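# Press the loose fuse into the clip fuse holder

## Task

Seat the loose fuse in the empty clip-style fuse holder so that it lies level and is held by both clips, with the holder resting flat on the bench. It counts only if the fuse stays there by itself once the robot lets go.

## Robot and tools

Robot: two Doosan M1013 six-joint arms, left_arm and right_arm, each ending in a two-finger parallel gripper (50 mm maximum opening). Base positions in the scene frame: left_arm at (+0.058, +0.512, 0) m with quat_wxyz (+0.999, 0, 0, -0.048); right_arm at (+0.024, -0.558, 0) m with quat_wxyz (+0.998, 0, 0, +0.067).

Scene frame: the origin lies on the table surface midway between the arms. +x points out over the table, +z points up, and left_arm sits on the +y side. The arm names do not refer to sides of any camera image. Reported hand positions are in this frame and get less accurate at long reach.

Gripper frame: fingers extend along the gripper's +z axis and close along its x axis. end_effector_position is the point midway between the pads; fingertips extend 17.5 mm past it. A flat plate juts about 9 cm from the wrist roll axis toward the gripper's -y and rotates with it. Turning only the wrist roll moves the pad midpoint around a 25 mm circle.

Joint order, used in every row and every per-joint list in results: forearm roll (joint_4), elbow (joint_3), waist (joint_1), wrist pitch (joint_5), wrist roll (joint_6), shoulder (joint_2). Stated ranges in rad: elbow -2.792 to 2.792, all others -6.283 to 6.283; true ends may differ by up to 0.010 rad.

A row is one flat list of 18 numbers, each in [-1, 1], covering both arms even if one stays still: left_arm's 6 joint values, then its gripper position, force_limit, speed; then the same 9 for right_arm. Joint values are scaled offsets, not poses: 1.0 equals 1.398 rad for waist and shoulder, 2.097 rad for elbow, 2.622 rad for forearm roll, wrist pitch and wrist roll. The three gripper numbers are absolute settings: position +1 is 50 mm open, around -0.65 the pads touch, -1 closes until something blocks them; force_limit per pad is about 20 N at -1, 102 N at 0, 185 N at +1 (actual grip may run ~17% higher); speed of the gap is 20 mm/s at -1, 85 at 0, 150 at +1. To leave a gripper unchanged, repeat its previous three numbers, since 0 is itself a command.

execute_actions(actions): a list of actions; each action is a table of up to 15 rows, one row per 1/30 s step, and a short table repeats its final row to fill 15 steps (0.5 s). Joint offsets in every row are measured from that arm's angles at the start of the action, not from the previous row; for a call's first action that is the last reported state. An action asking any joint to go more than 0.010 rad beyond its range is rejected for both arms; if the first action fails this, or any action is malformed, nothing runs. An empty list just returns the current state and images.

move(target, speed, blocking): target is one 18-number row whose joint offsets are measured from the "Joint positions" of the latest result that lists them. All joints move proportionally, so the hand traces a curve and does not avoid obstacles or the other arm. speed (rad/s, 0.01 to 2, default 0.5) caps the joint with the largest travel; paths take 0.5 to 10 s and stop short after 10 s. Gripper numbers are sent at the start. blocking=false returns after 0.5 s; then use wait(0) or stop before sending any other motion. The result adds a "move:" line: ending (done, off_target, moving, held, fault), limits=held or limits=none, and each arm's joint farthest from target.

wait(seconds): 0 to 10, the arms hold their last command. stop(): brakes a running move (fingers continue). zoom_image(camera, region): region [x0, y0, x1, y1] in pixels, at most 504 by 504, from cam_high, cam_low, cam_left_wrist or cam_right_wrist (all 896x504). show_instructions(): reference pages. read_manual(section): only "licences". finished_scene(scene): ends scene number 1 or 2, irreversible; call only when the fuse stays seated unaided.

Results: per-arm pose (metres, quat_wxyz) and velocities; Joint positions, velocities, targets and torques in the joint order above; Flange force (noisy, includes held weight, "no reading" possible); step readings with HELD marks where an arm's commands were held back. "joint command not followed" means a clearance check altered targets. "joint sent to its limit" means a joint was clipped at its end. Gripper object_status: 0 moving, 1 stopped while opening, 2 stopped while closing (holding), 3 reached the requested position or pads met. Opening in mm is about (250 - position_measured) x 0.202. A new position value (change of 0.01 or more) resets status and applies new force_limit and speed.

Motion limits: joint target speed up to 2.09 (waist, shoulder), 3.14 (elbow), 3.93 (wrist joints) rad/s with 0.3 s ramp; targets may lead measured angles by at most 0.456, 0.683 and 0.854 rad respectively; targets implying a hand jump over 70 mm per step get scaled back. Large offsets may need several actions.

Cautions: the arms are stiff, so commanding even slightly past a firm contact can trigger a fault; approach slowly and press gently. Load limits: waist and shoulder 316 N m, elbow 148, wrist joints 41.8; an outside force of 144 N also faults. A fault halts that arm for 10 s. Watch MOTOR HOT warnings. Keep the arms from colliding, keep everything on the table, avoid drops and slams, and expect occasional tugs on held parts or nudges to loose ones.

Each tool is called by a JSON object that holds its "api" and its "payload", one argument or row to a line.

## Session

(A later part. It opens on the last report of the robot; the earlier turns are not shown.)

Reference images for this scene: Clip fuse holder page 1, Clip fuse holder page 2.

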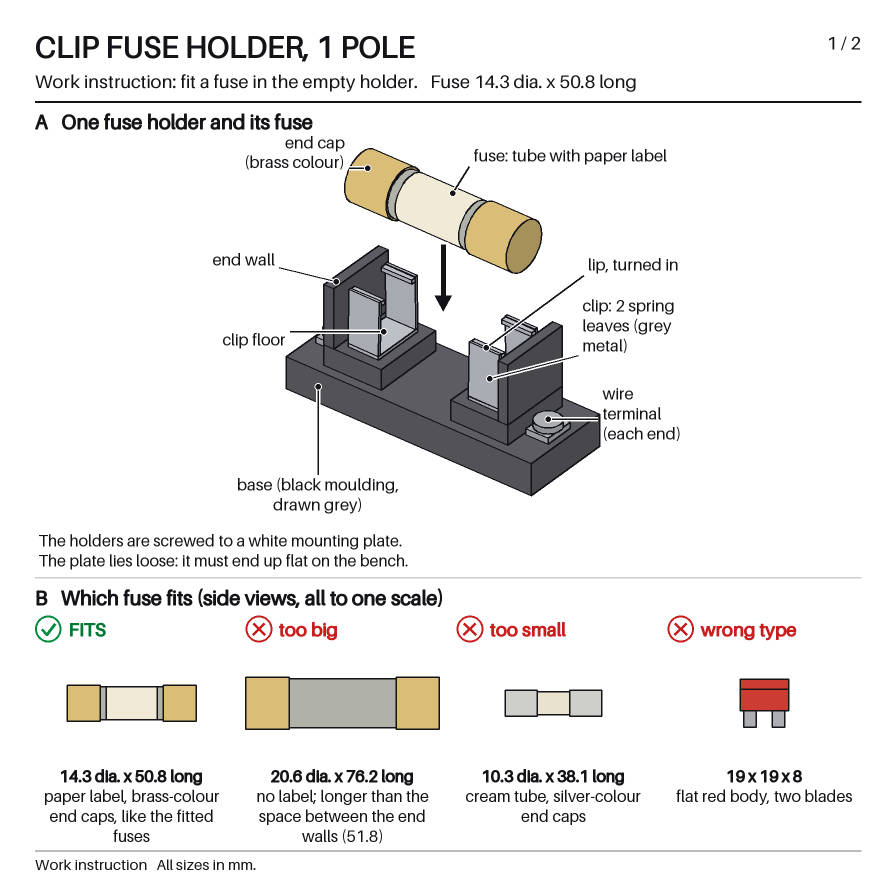

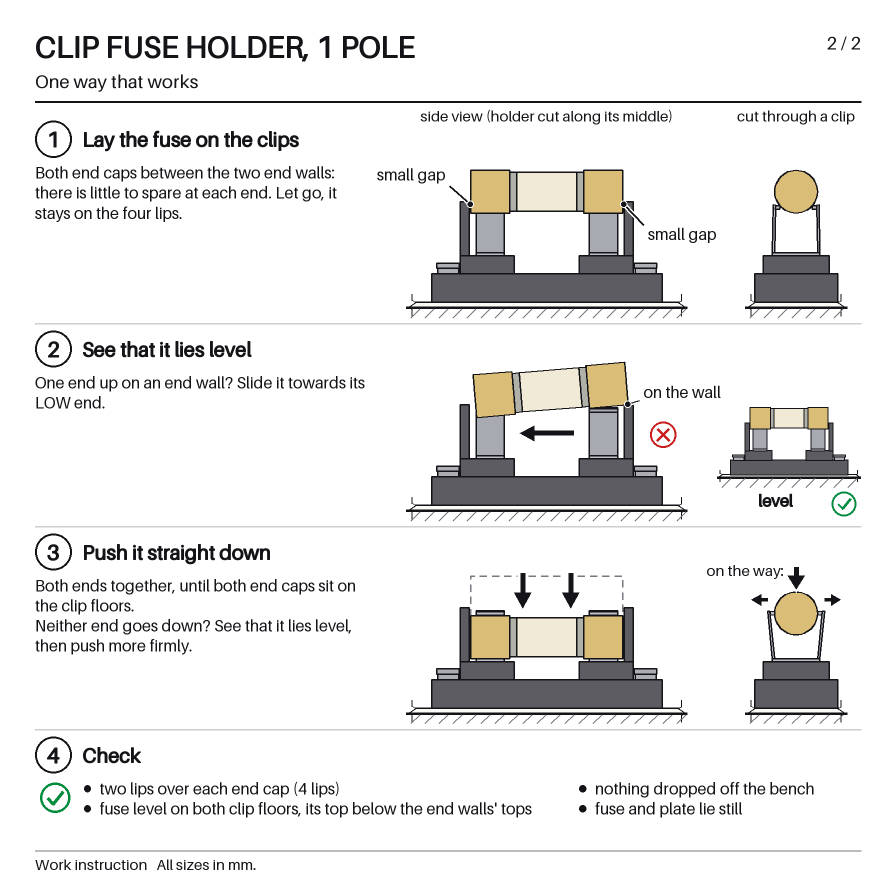

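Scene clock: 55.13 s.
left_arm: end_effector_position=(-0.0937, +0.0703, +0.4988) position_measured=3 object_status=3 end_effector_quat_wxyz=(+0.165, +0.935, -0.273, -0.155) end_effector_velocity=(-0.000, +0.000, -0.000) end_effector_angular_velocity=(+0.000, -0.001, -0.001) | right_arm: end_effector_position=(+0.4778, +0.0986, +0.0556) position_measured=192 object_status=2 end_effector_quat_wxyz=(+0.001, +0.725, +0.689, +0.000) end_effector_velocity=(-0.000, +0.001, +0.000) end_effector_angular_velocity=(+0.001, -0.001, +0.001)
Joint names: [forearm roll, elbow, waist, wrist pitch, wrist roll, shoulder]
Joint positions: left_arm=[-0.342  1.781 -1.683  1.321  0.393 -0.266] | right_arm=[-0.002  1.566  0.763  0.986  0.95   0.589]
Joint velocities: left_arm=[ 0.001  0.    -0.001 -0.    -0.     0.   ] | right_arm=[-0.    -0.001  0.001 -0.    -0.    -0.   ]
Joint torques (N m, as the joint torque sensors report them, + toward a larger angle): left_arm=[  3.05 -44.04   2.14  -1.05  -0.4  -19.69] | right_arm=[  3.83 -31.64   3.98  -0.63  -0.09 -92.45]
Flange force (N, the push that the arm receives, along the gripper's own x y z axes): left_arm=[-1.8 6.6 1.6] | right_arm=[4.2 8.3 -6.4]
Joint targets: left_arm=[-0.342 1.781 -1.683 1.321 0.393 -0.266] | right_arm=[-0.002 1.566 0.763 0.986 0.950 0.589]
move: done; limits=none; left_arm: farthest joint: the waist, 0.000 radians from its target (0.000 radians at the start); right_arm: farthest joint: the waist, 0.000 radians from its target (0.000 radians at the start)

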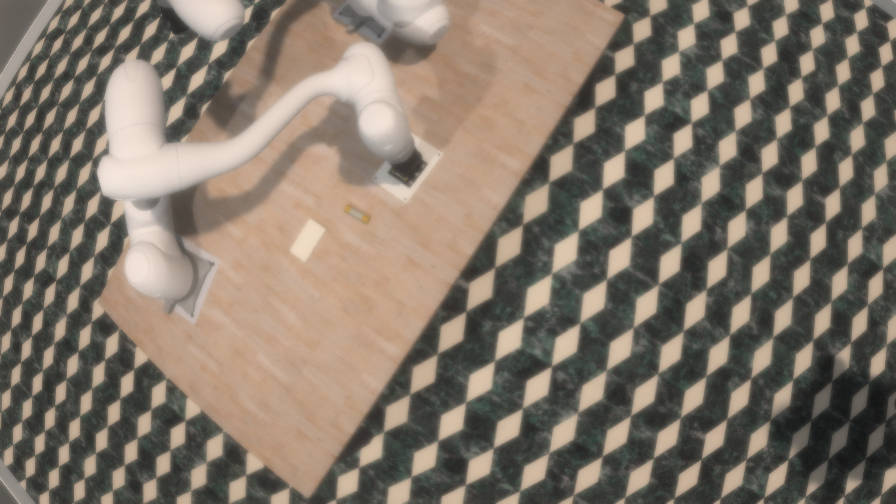

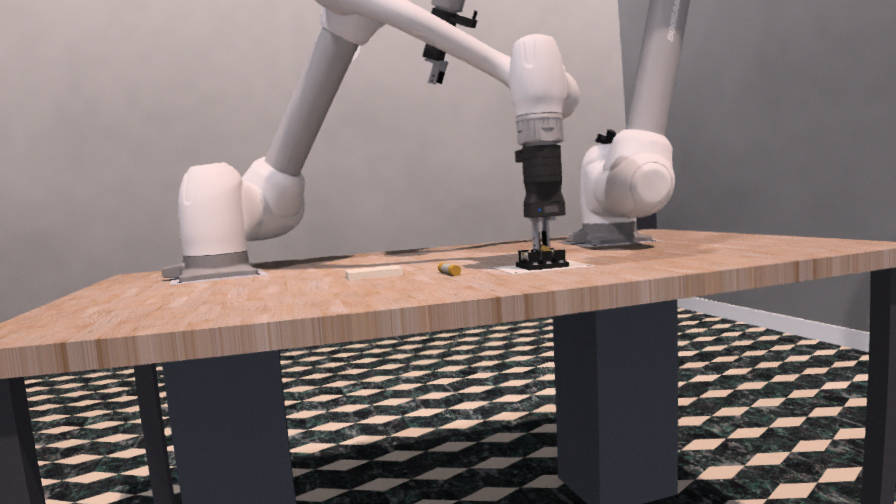

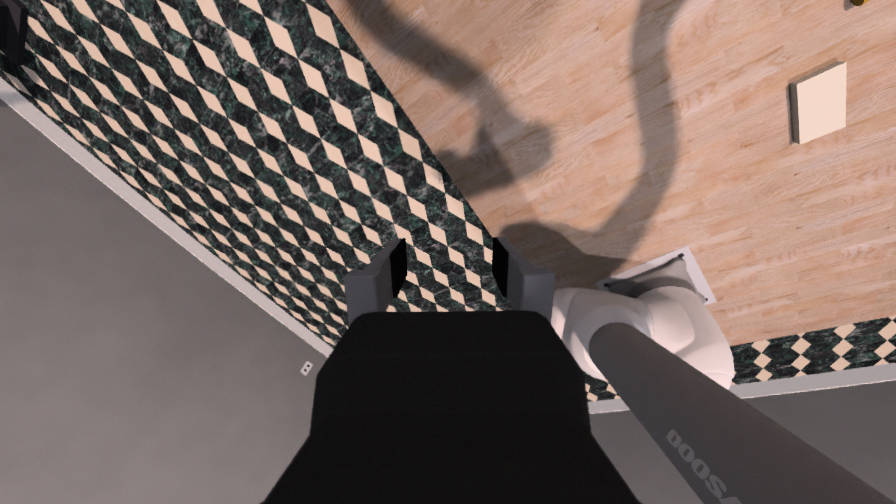

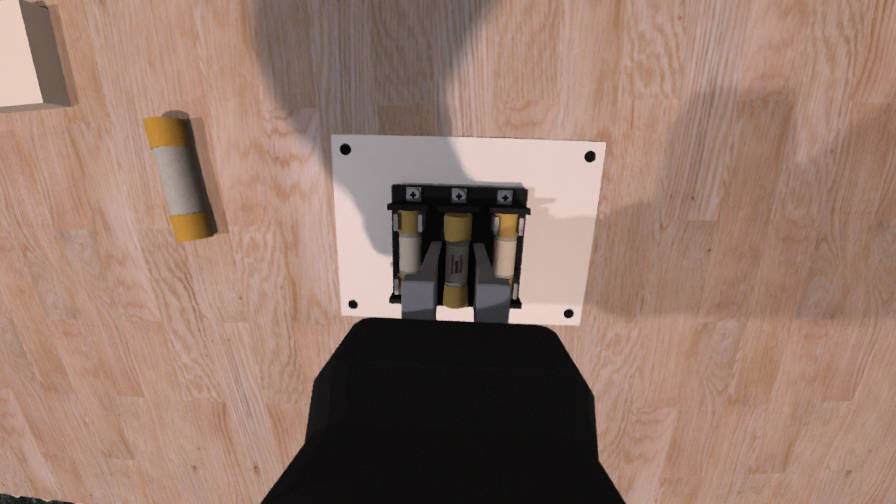

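Light contact; release and look.

{"api": "move", "payload": {
  "target": [0,0,0,0,0,0,1,0,0,0,0,0,0,0,0,-0.1,-0.5,-0.5]
}}

{"api": "move", "payload": {
  "target": [0,0,0,0,0,0,1,0,0,0,-0.0036,0,0.0069,0,-0.0074,-0.1,-0.5,-0.5],
  "speed": 0.04
}}

{"api": "zoom_image", "payload": {
  "camera": "cam_right_wrist",
  "region": [370,170,540,320]
}}

{"api": "zoom_image", "payload": {
  "camera": "cam_low",
  "region": [505,225,585,275]
}}

Scene clock: 61.00 s.
left_arm: end_effector_position=(-0.0937, +0.0703, +0.4988) position_measured=3 object_status=3 end_effector_quat_wxyz=(+0.165, +0.935, -0.273, -0.155) end_effector_velocity=(+0.000, +0.000, -0.000) end_effector_angular_velocity=(+0.000, +0.000, -0.001) | right_arm: end_effector_position=(+0.4777, +0.0985, +0.0556) position_measured=167 object_status=3 end_effector_quat_wxyz=(+0.001, +0.725, +0.689, +0.000) end_effector_velocity=(+0.000, -0.000, +0.000) end_effector_angular_velocity=(-0.000, -0.001, -0.001)
Joint names: [forearm roll, elbow, waist, wrist pitch, wrist roll, shoulder]
Joint positions: left_arm=[-0.342  1.781 -1.683  1.321  0.393 -0.266] | right_arm=[-0.002  1.567  0.763  0.986  0.95   0.589]
Joint velocities: left_arm=[-0.001  0.     0.     0.001  0.001 -0.   ] | right_arm=[-0.001  0.     0.     0.     0.001 -0.   ]
Joint torques (N m, as the joint torque sensors report them, + toward a larger angle): left_arm=[  3.18 -43.77   1.28  -0.9   -0.27 -20.03] | right_arm=[  3.94 -34.36   0.19  -0.01   0.09 -96.24]
Flange force (N, the push that the arm receives, along the gripper's own x y z axes): left_arm=[0.4 6.5 1.0] | right_arm=[5.1 3.7 -0.3]
Joint targets: left_arm=[-0.342 1.781 -1.683 1.321 0.393 -0.266] | right_arm=[-0.002 1.566 0.763 0.986 0.950 0.589]
move: done; limits=none; left_arm: farthest joint: the waist, 0.000 radians from its target (0.000 radians at the start); right_arm: farthest joint: the elbow, 0.001 radians from its target (0.000 radians at the start)

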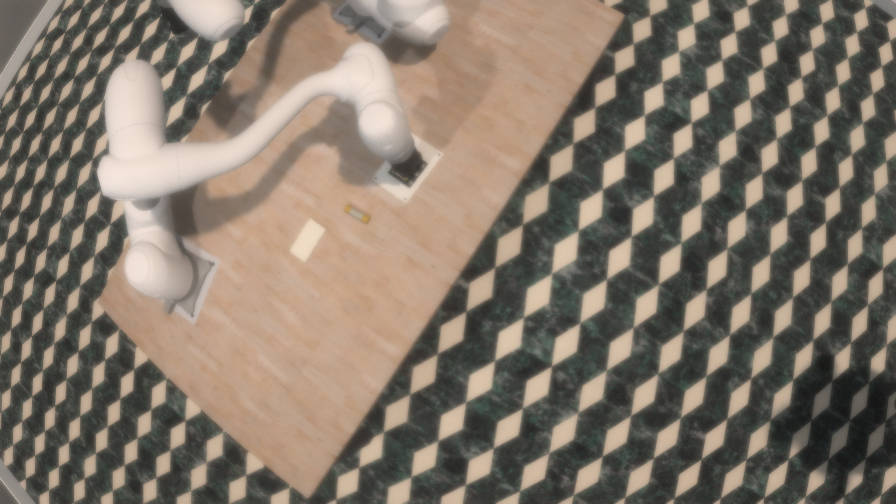

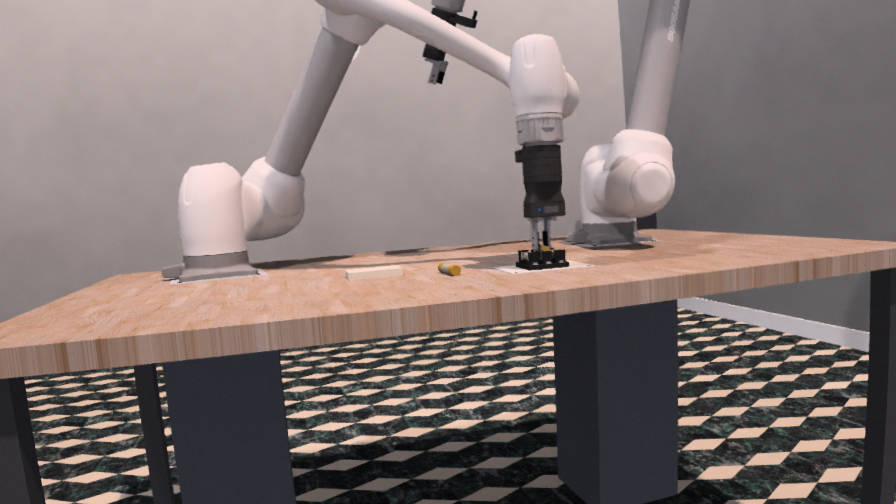

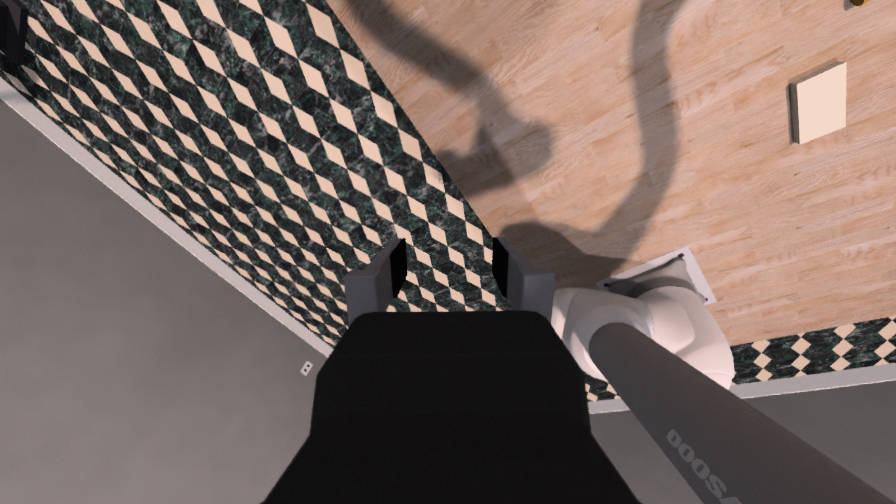

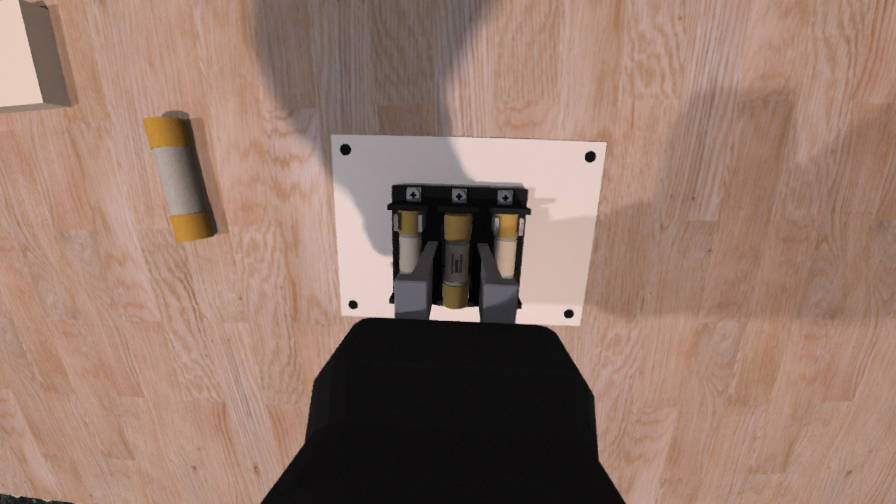

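Scene clock: 61.73 s.
left_arm: end_effector_position=(-0.0937, +0.0703, +0.4988) position_measured=3 object_status=3 end_effector_quat_wxyz=(+0.165, +0.935, -0.273, -0.155) end_effector_velocity=(-0.000, -0.000, +0.001) end_effector_angular_velocity=(-0.001, +0.001, -0.001) | right_arm: end_effector_position=(+0.4777, +0.0985, +0.0675) position_measured=167 object_status=3 end_effector_quat_wxyz=(+0.001, +0.725, +0.689, +0.000) end_effector_velocity=(-0.000, +0.000, +0.000) end_effector_angular_velocity=(+0.000, -0.000, +0.000)
Joint names: [forearm roll, elbow, waist, wrist pitch, wrist roll, shoulder]
Joint positions: left_arm=[-0.342  1.781 -1.683  1.321  0.393 -0.266] | right_arm=[-0.002  1.559  0.763  1.004  0.95   0.579]
Joint velocities: left_arm=[-0.    -0.002 -0.    -0.     0.001  0.   ] | right_arm=[-0. -0.  0. -0. -0. -0.]
Joint torques (N m, as the joint torque sensors report them, + toward a larger angle): left_arm=[  3.12 -42.96   0.05  -0.95  -0.06 -20.22] | right_arm=[  4.05 -34.88   1.94  -0.02   0.   -94.17]
Flange force (N, the push that the arm receives, along the gripper's own x y z axes): left_arm=[2.8 7.8 -1.2] | right_arm=[2.1 4.0 -1.6]
Joint targets: left_arm=[-0.342 1.781 -1.683 1.321 0.393 -0.266] | right_arm=[-0.002 1.559 0.763 1.004 0.950 0.578]
move: done; limits=none; left_arm: farthest joint: the waist, 0.000 radians from its target (0.000 radians at the start); right_arm: farthest joint: the waist, 0.000 radians from its target (0.000 radians at the start)

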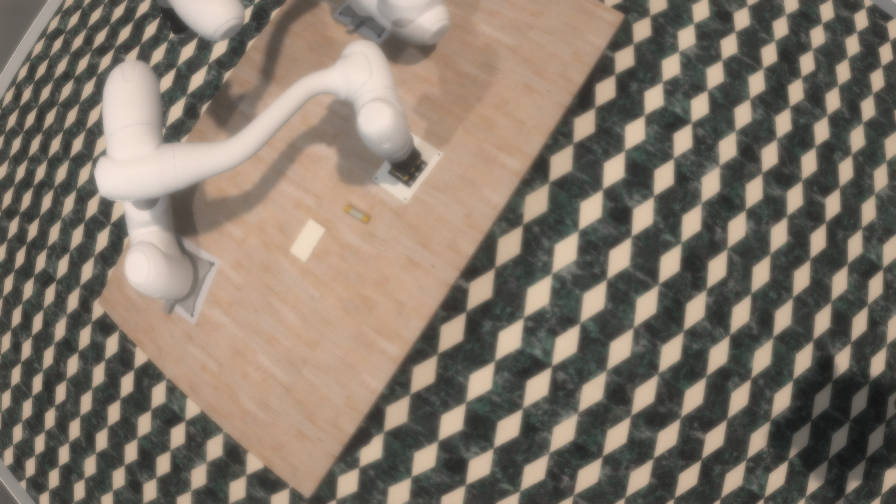

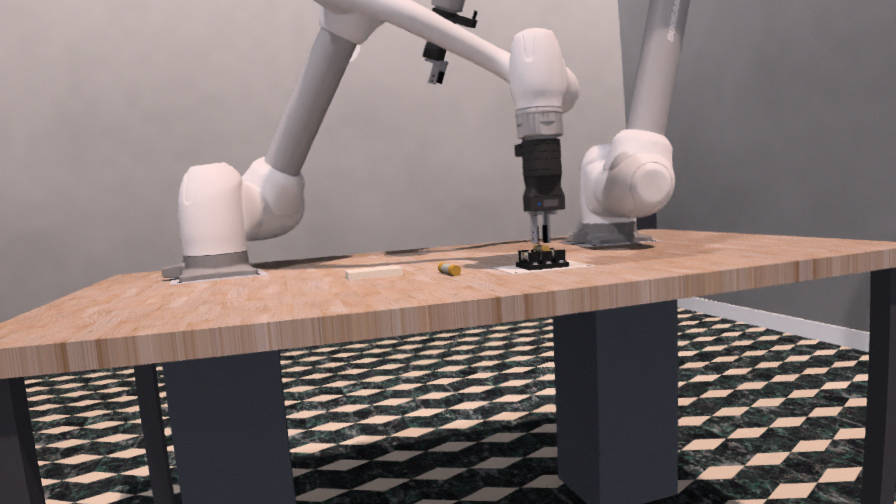

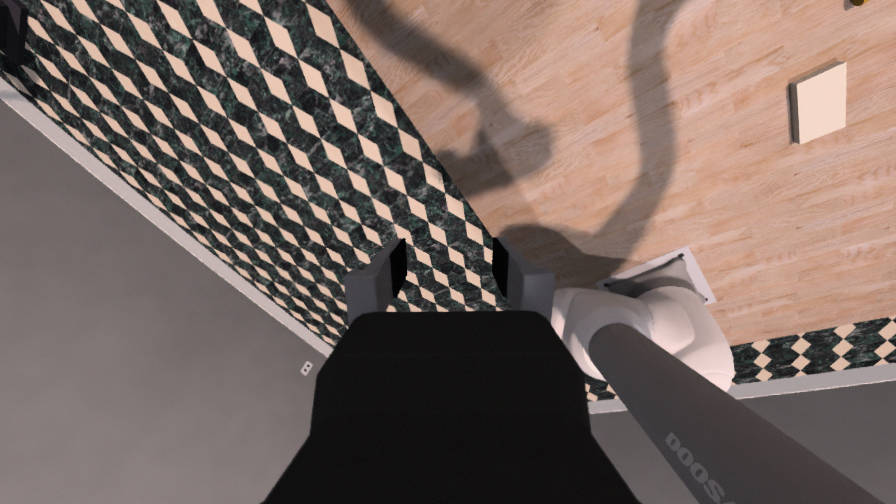

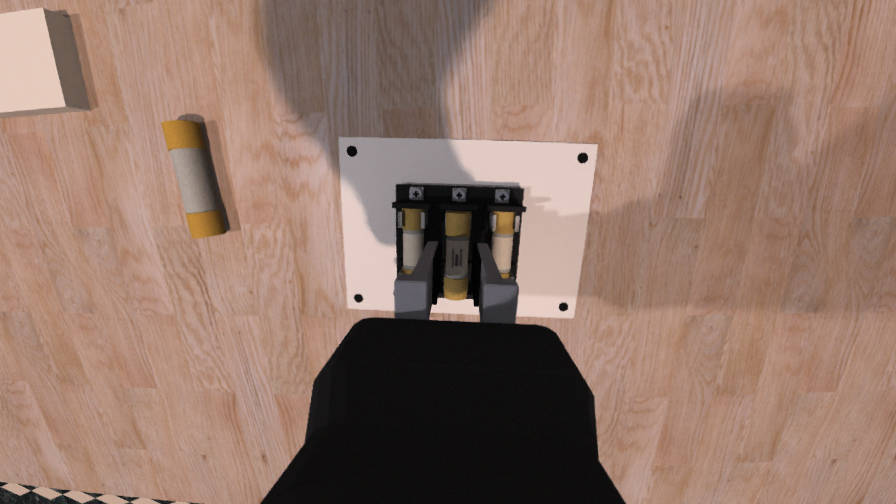

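Region (370, 170, 540, 320) of cam_right_wrist's 896x504 image, scaled by 2.965, with more detail than that image has; it fills the top 445 rows of this view, and the rest is white.

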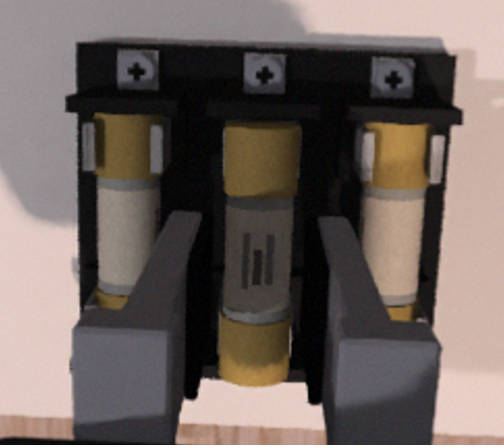

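Region (505, 225, 585, 275) of cam_low's 896x504 image, scaled by 6.300, with more detail than that image has; it fills the top 315 rows of this view, and the rest is white.

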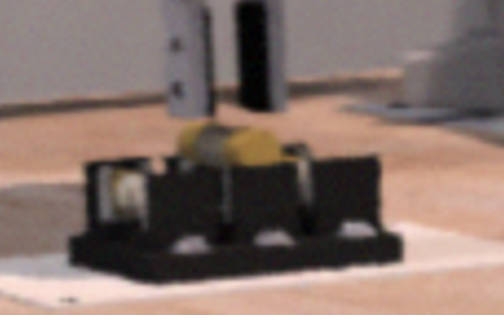

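{"api": "move", "payload": {
  "target": [0,0,0,0,0,0,1,0,0,0,0,0,0,0,0,-1,-0.5,0.5]
}}

{"api": "move", "payload": {
  "target": [0,0,0,0,0,0,1,0,0,0,0.0021,0,-0.004,0,0.0043,-1,-0.5,0.5],
  "speed": 0.012
}}

{"api": "zoom_image", "payload": {
  "camera": "cam_low",
  "region": [505,225,585,275]
}}

Scene clock: 64.80 s.
left_arm: end_effector_position=(-0.0937, +0.0703, +0.4988) position_measured=3 object_status=3 end_effector_quat_wxyz=(+0.165, +0.935, -0.273, -0.155) end_effector_velocity=(-0.000, +0.000, +0.001) end_effector_angular_velocity=(-0.001, +0.002, +0.001) | right_arm: end_effector_position=(+0.4777, +0.0985, +0.0675) position_measured=252 object_status=3 end_effector_quat_wxyz=(+0.001, +0.725, +0.689, +0.000) end_effector_velocity=(+0.000, -0.000, +0.000) end_effector_angular_velocity=(+0.000, -0.000, -0.000)
Joint names: [forearm roll, elbow, waist, wrist pitch, wrist roll, shoulder]
Joint positions: left_arm=[-0.342  1.781 -1.683  1.321  0.393 -0.266] | right_arm=[-0.002  1.559  0.763  1.004  0.95   0.578]
Joint velocities: left_arm=[-0.001 -0.     0.    -0.001 -0.001 -0.001] | right_arm=[ 0.    -0.    -0.001 -0.    -0.     0.   ]
Joint torques (N m, as the joint torque sensors report them, + toward a larger angle): left_arm=[  3.05 -44.18   0.92  -0.83  -0.36 -20.09] | right_arm=[  3.97 -34.54   0.12  -0.18   0.15 -94.6 ]
Flange force (N, the push that the arm receives, along the gripper's own x y z axes): left_arm=[1.1 5.4 1.2] | right_arm=[4.3 3.4 -1.7]
Joint targets: left_arm=[-0.342 1.781 -1.683 1.321 0.393 -0.266] | right_arm=[-0.002 1.559 0.763 1.004 0.950 0.579]
move: done; limits=none; left_arm: farthest joint: the waist, 0.000 radians from its target (0.000 radians at the start); right_arm: farthest joint: the shoulder, 0.001 radians from its target (0.001 radians at the start)

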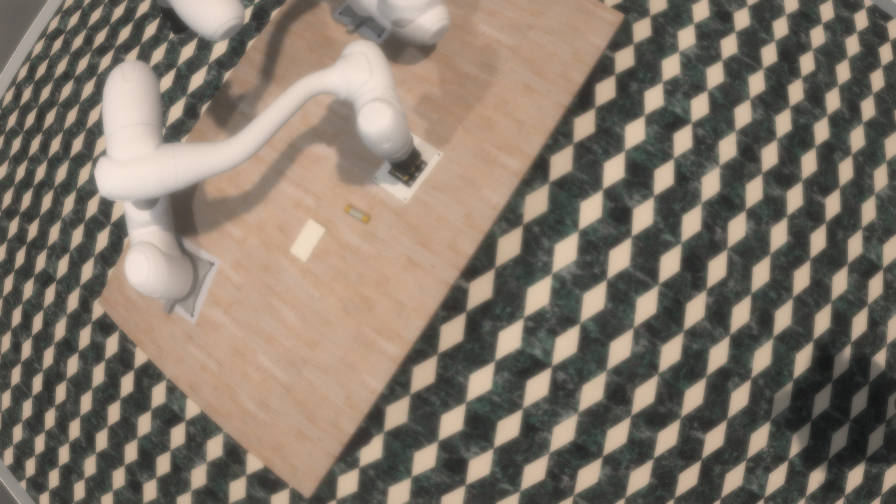

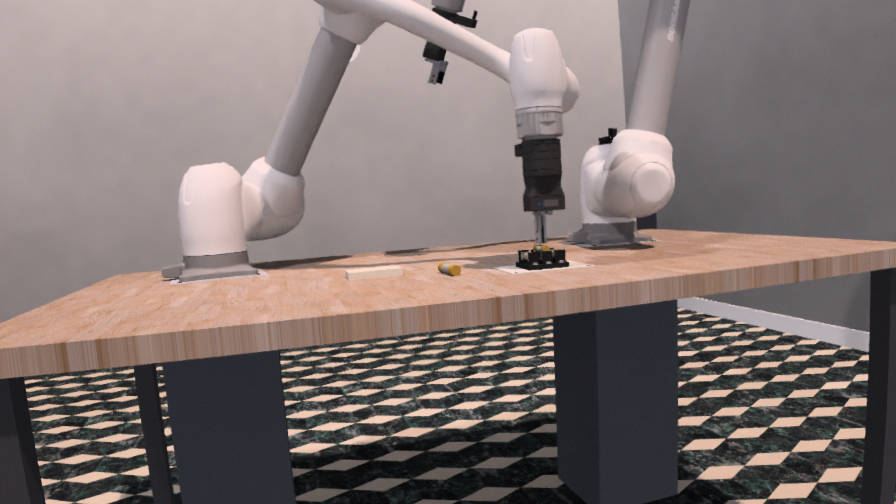

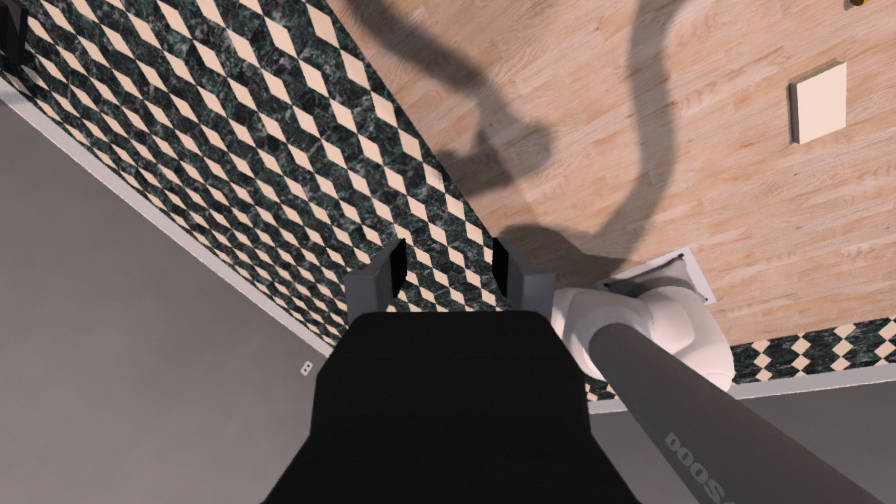

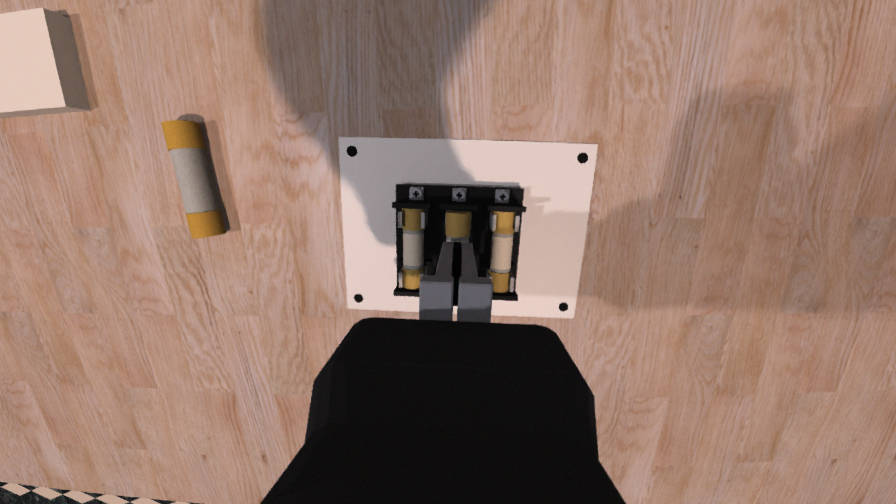

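Scene clock: 65.90 s.
left_arm: end_effector_position=(-0.0937, +0.0703, +0.4988) position_measured=3 object_status=3 end_effector_quat_wxyz=(+0.165, +0.935, -0.273, -0.155) end_effector_velocity=(+0.000, -0.000, -0.001) end_effector_angular_velocity=(+0.002, -0.001, +0.000) | right_arm: end_effector_position=(+0.4778, +0.0985, +0.0606) position_measured=252 object_status=3 end_effector_quat_wxyz=(+0.001, +0.725, +0.689, +0.000) end_effector_velocity=(-0.000, -0.001, -0.001) end_effector_angular_velocity=(-0.001, +0.001, +0.000)
Joint names: [forearm roll, elbow, waist, wrist pitch, wrist roll, shoulder]
Joint positions: left_arm=[-0.342  1.781 -1.683  1.321  0.393 -0.266] | right_arm=[-0.002  1.563  0.763  0.993  0.95   0.584]
Joint velocities: left_arm=[ 0.     0.001  0.    -0.     0.     0.002] | right_arm=[ 0.     0.002 -0.    -0.    -0.001  0.   ]
Joint torques (N m, as the joint torque sensors report them, + toward a larger angle): left_arm=[  3.09 -43.29   1.6   -0.95  -0.31 -19.68] | right_arm=[  3.31 -15.74   2.48  -0.3   -0.15 -64.78]
Flange force (N, the push that the arm receives, along the gripper's own x y z axes): left_arm=[-0.4 7.7 0.8] | right_arm=[5.0 7.2 -39.6]
Joint targets: left_arm=[-0.342 1.781 -1.683 1.321 0.393 -0.266] | right_arm=[-0.002 1.563 0.763 0.993 0.950 0.585]
move: done; limits=none; left_arm: farthest joint: the waist, 0.000 radians from its target (0.000 radians at the start); right_arm: farthest joint: the waist, 0.000 radians from its target (0.000 radians at the start)

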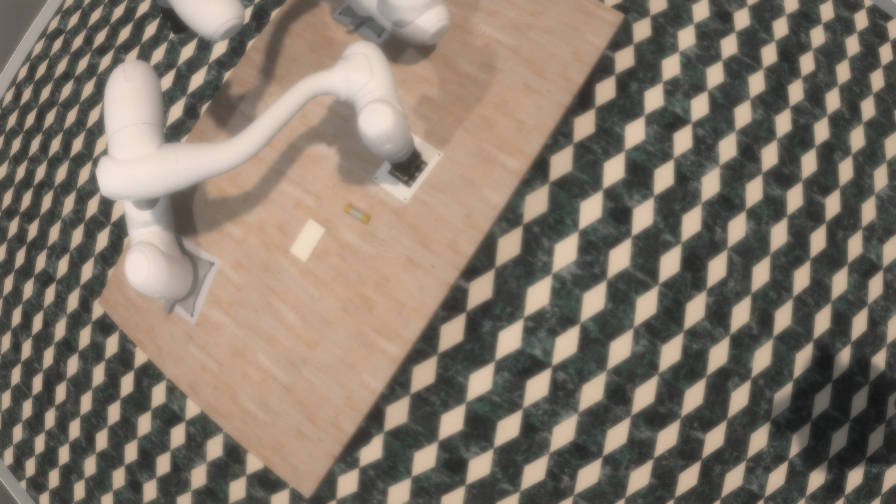

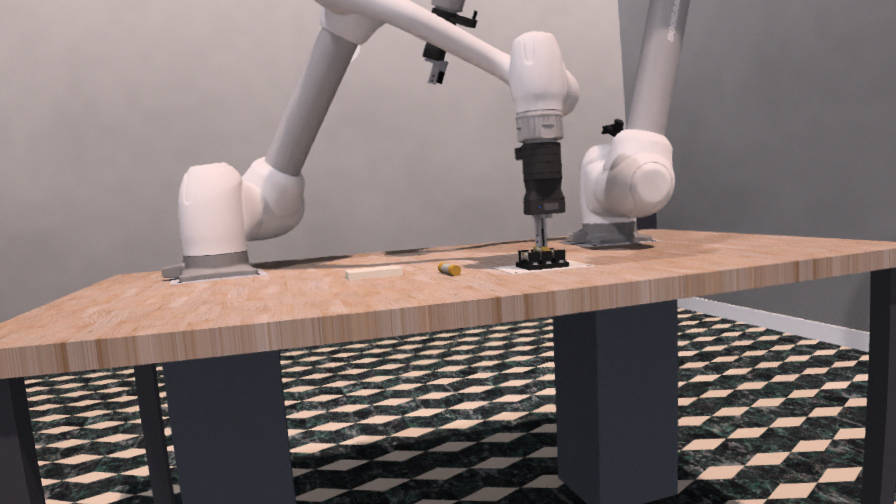

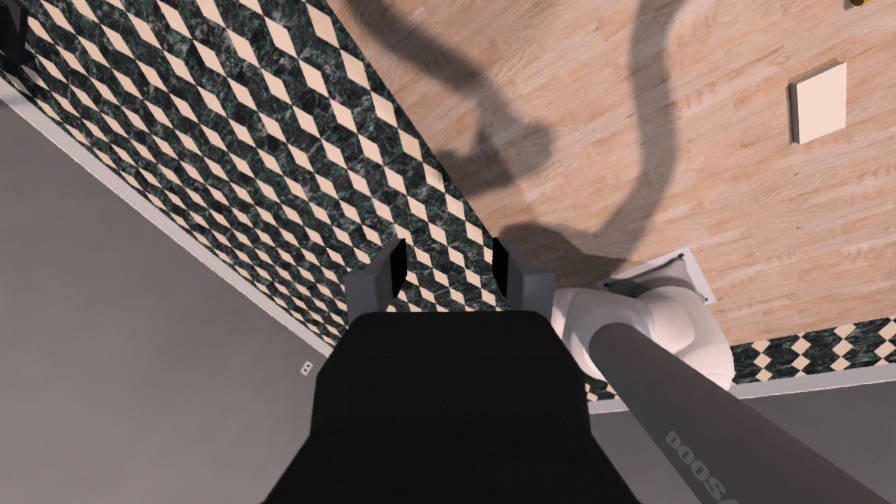

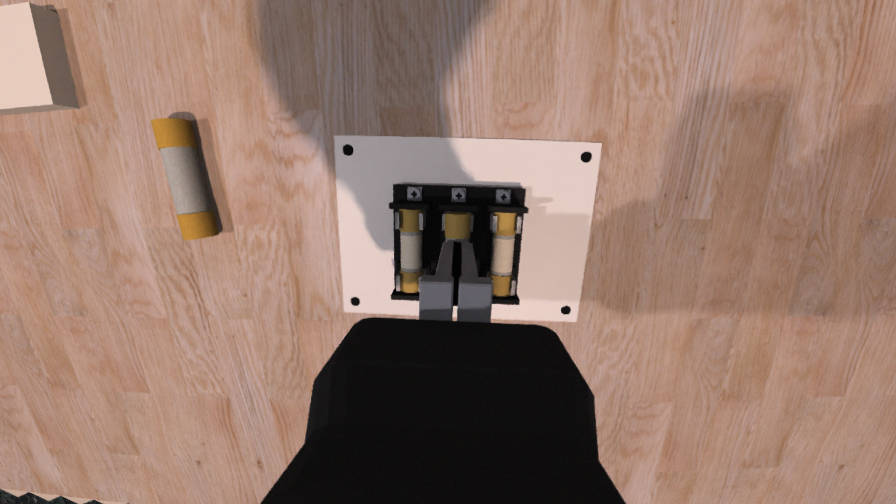

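Region (505, 225, 585, 275) of cam_low's 896x504 image, scaled by 6.300, with more detail than that image has; it fills the top 315 rows of this view, and the rest is white.

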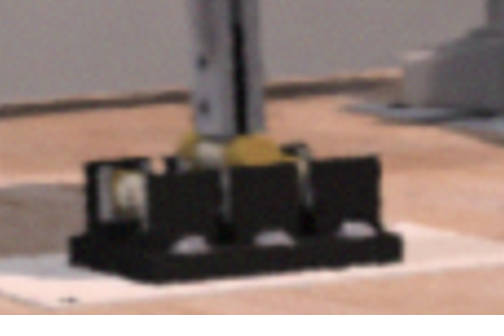

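Going down; likely stiffer clips. Small step.

{"api": "move", "payload": {
  "target": [0,0,0,0,0,0,1,0,0,0,0.0005,0,-0.0009,0,0.0011,-1,-0.5,0.5],
  "speed": 0.01
}}

{"api": "zoom_image", "payload": {
  "camera": "cam_low",
  "region": [505,225,585,275]
}}

Scene clock: 68.33 s.
left_arm: end_effector_position=(-0.0937, +0.0703, +0.4988) position_measured=3 object_status=3 end_effector_quat_wxyz=(+0.165, +0.935, -0.273, -0.155) end_effector_velocity=(+0.001, +0.001, -0.000) end_effector_angular_velocity=(+0.001, -0.001, +0.001) | right_arm: end_effector_position=(+0.4777, +0.0985, +0.0588) position_measured=252 object_status=3 end_effector_quat_wxyz=(+0.001, +0.725, +0.689, +0.000) end_effector_velocity=(+0.001, +0.001, +0.001) end_effector_angular_velocity=(+0.001, -0.001, -0.001)
Joint names: [forearm roll, elbow, waist, wrist pitch, wrist roll, shoulder]
Joint positions: left_arm=[-0.342  1.781 -1.683  1.321  0.393 -0.266] | right_arm=[-0.002  1.564  0.763  0.991  0.95   0.586]
Joint velocities: left_arm=[ 0.001  0.001  0.001  0.001 -0.    -0.001] | right_arm=[ 0.    -0.001 -0.    -0.     0.    -0.   ]
Joint torques (N m, as the joint torque sensors report them, + toward a larger angle): left_arm=[  3.15 -43.47   1.2   -0.82  -0.18 -19.28] | right_arm=[  3.44 -20.68   1.03  -0.46   0.1  -71.3 ]
Flange force (N, the push that the arm receives, along the gripper's own x y z axes): left_arm=[-0.5 5.3 -0.3] | right_arm=[4.0 4.4 -31.7]
Joint targets: left_arm=[-0.342 1.781 -1.683 1.321 0.393 -0.266] | right_arm=[-0.002 1.564 0.763 0.991 0.950 0.586]
move: done; limits=none; left_arm: farthest joint: the waist, 0.000 radians from its target (0.000 radians at the start); right_arm: farthest joint: the shoulder, 0.001 radians from its target (0.001 radians at the start)

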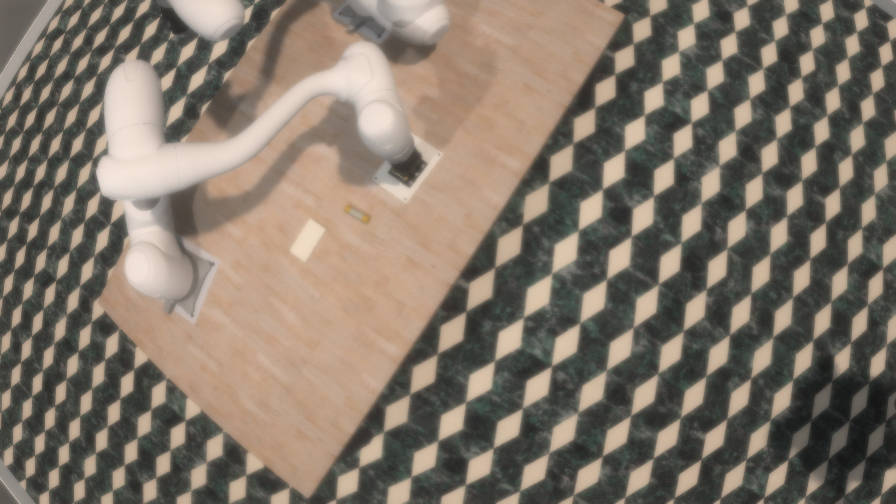

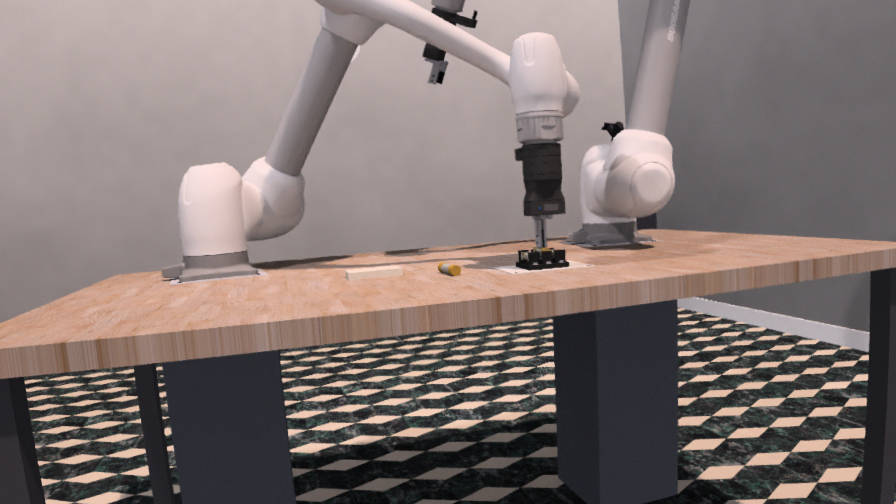

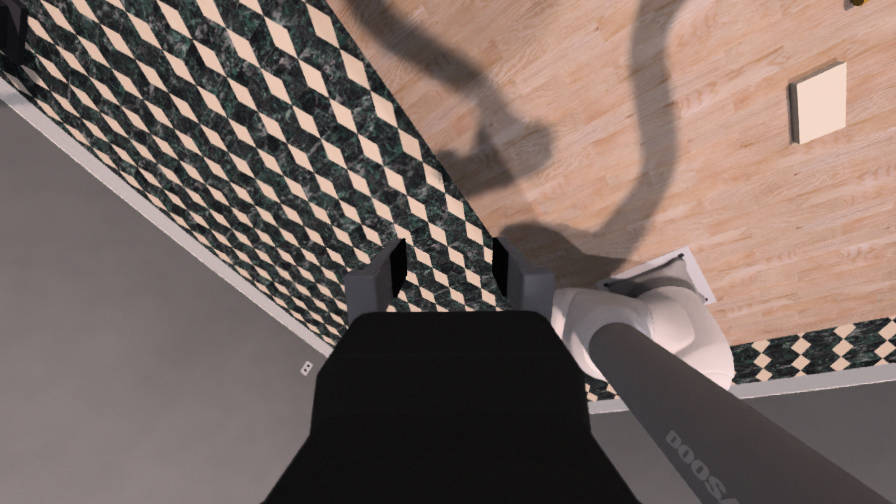

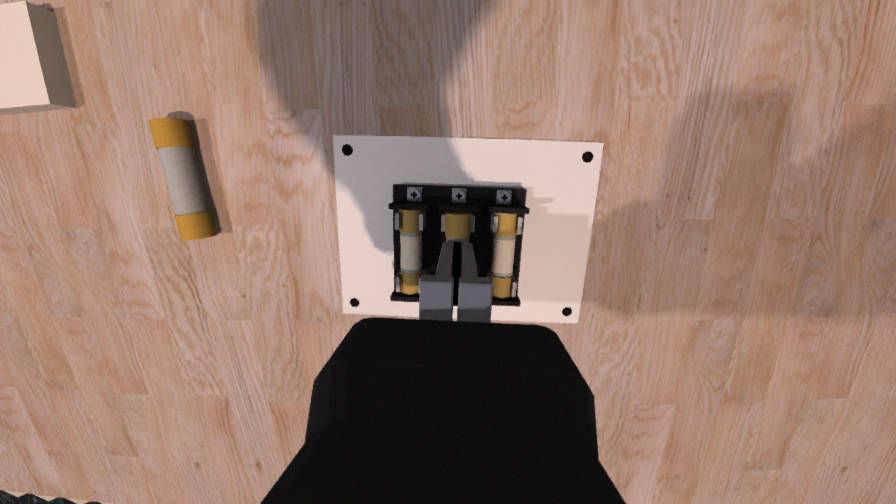

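Region (505, 225, 585, 275) of cam_low's 896x504 image, scaled by 6.300, with more detail than that image has; it fills the top 315 rows of this view, and the rest is white.

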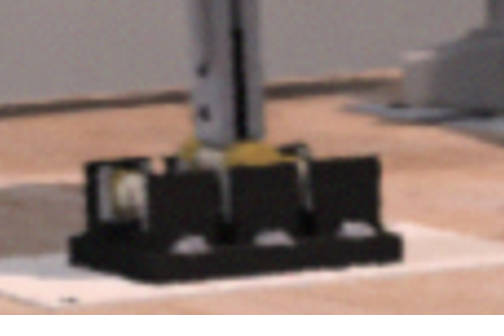

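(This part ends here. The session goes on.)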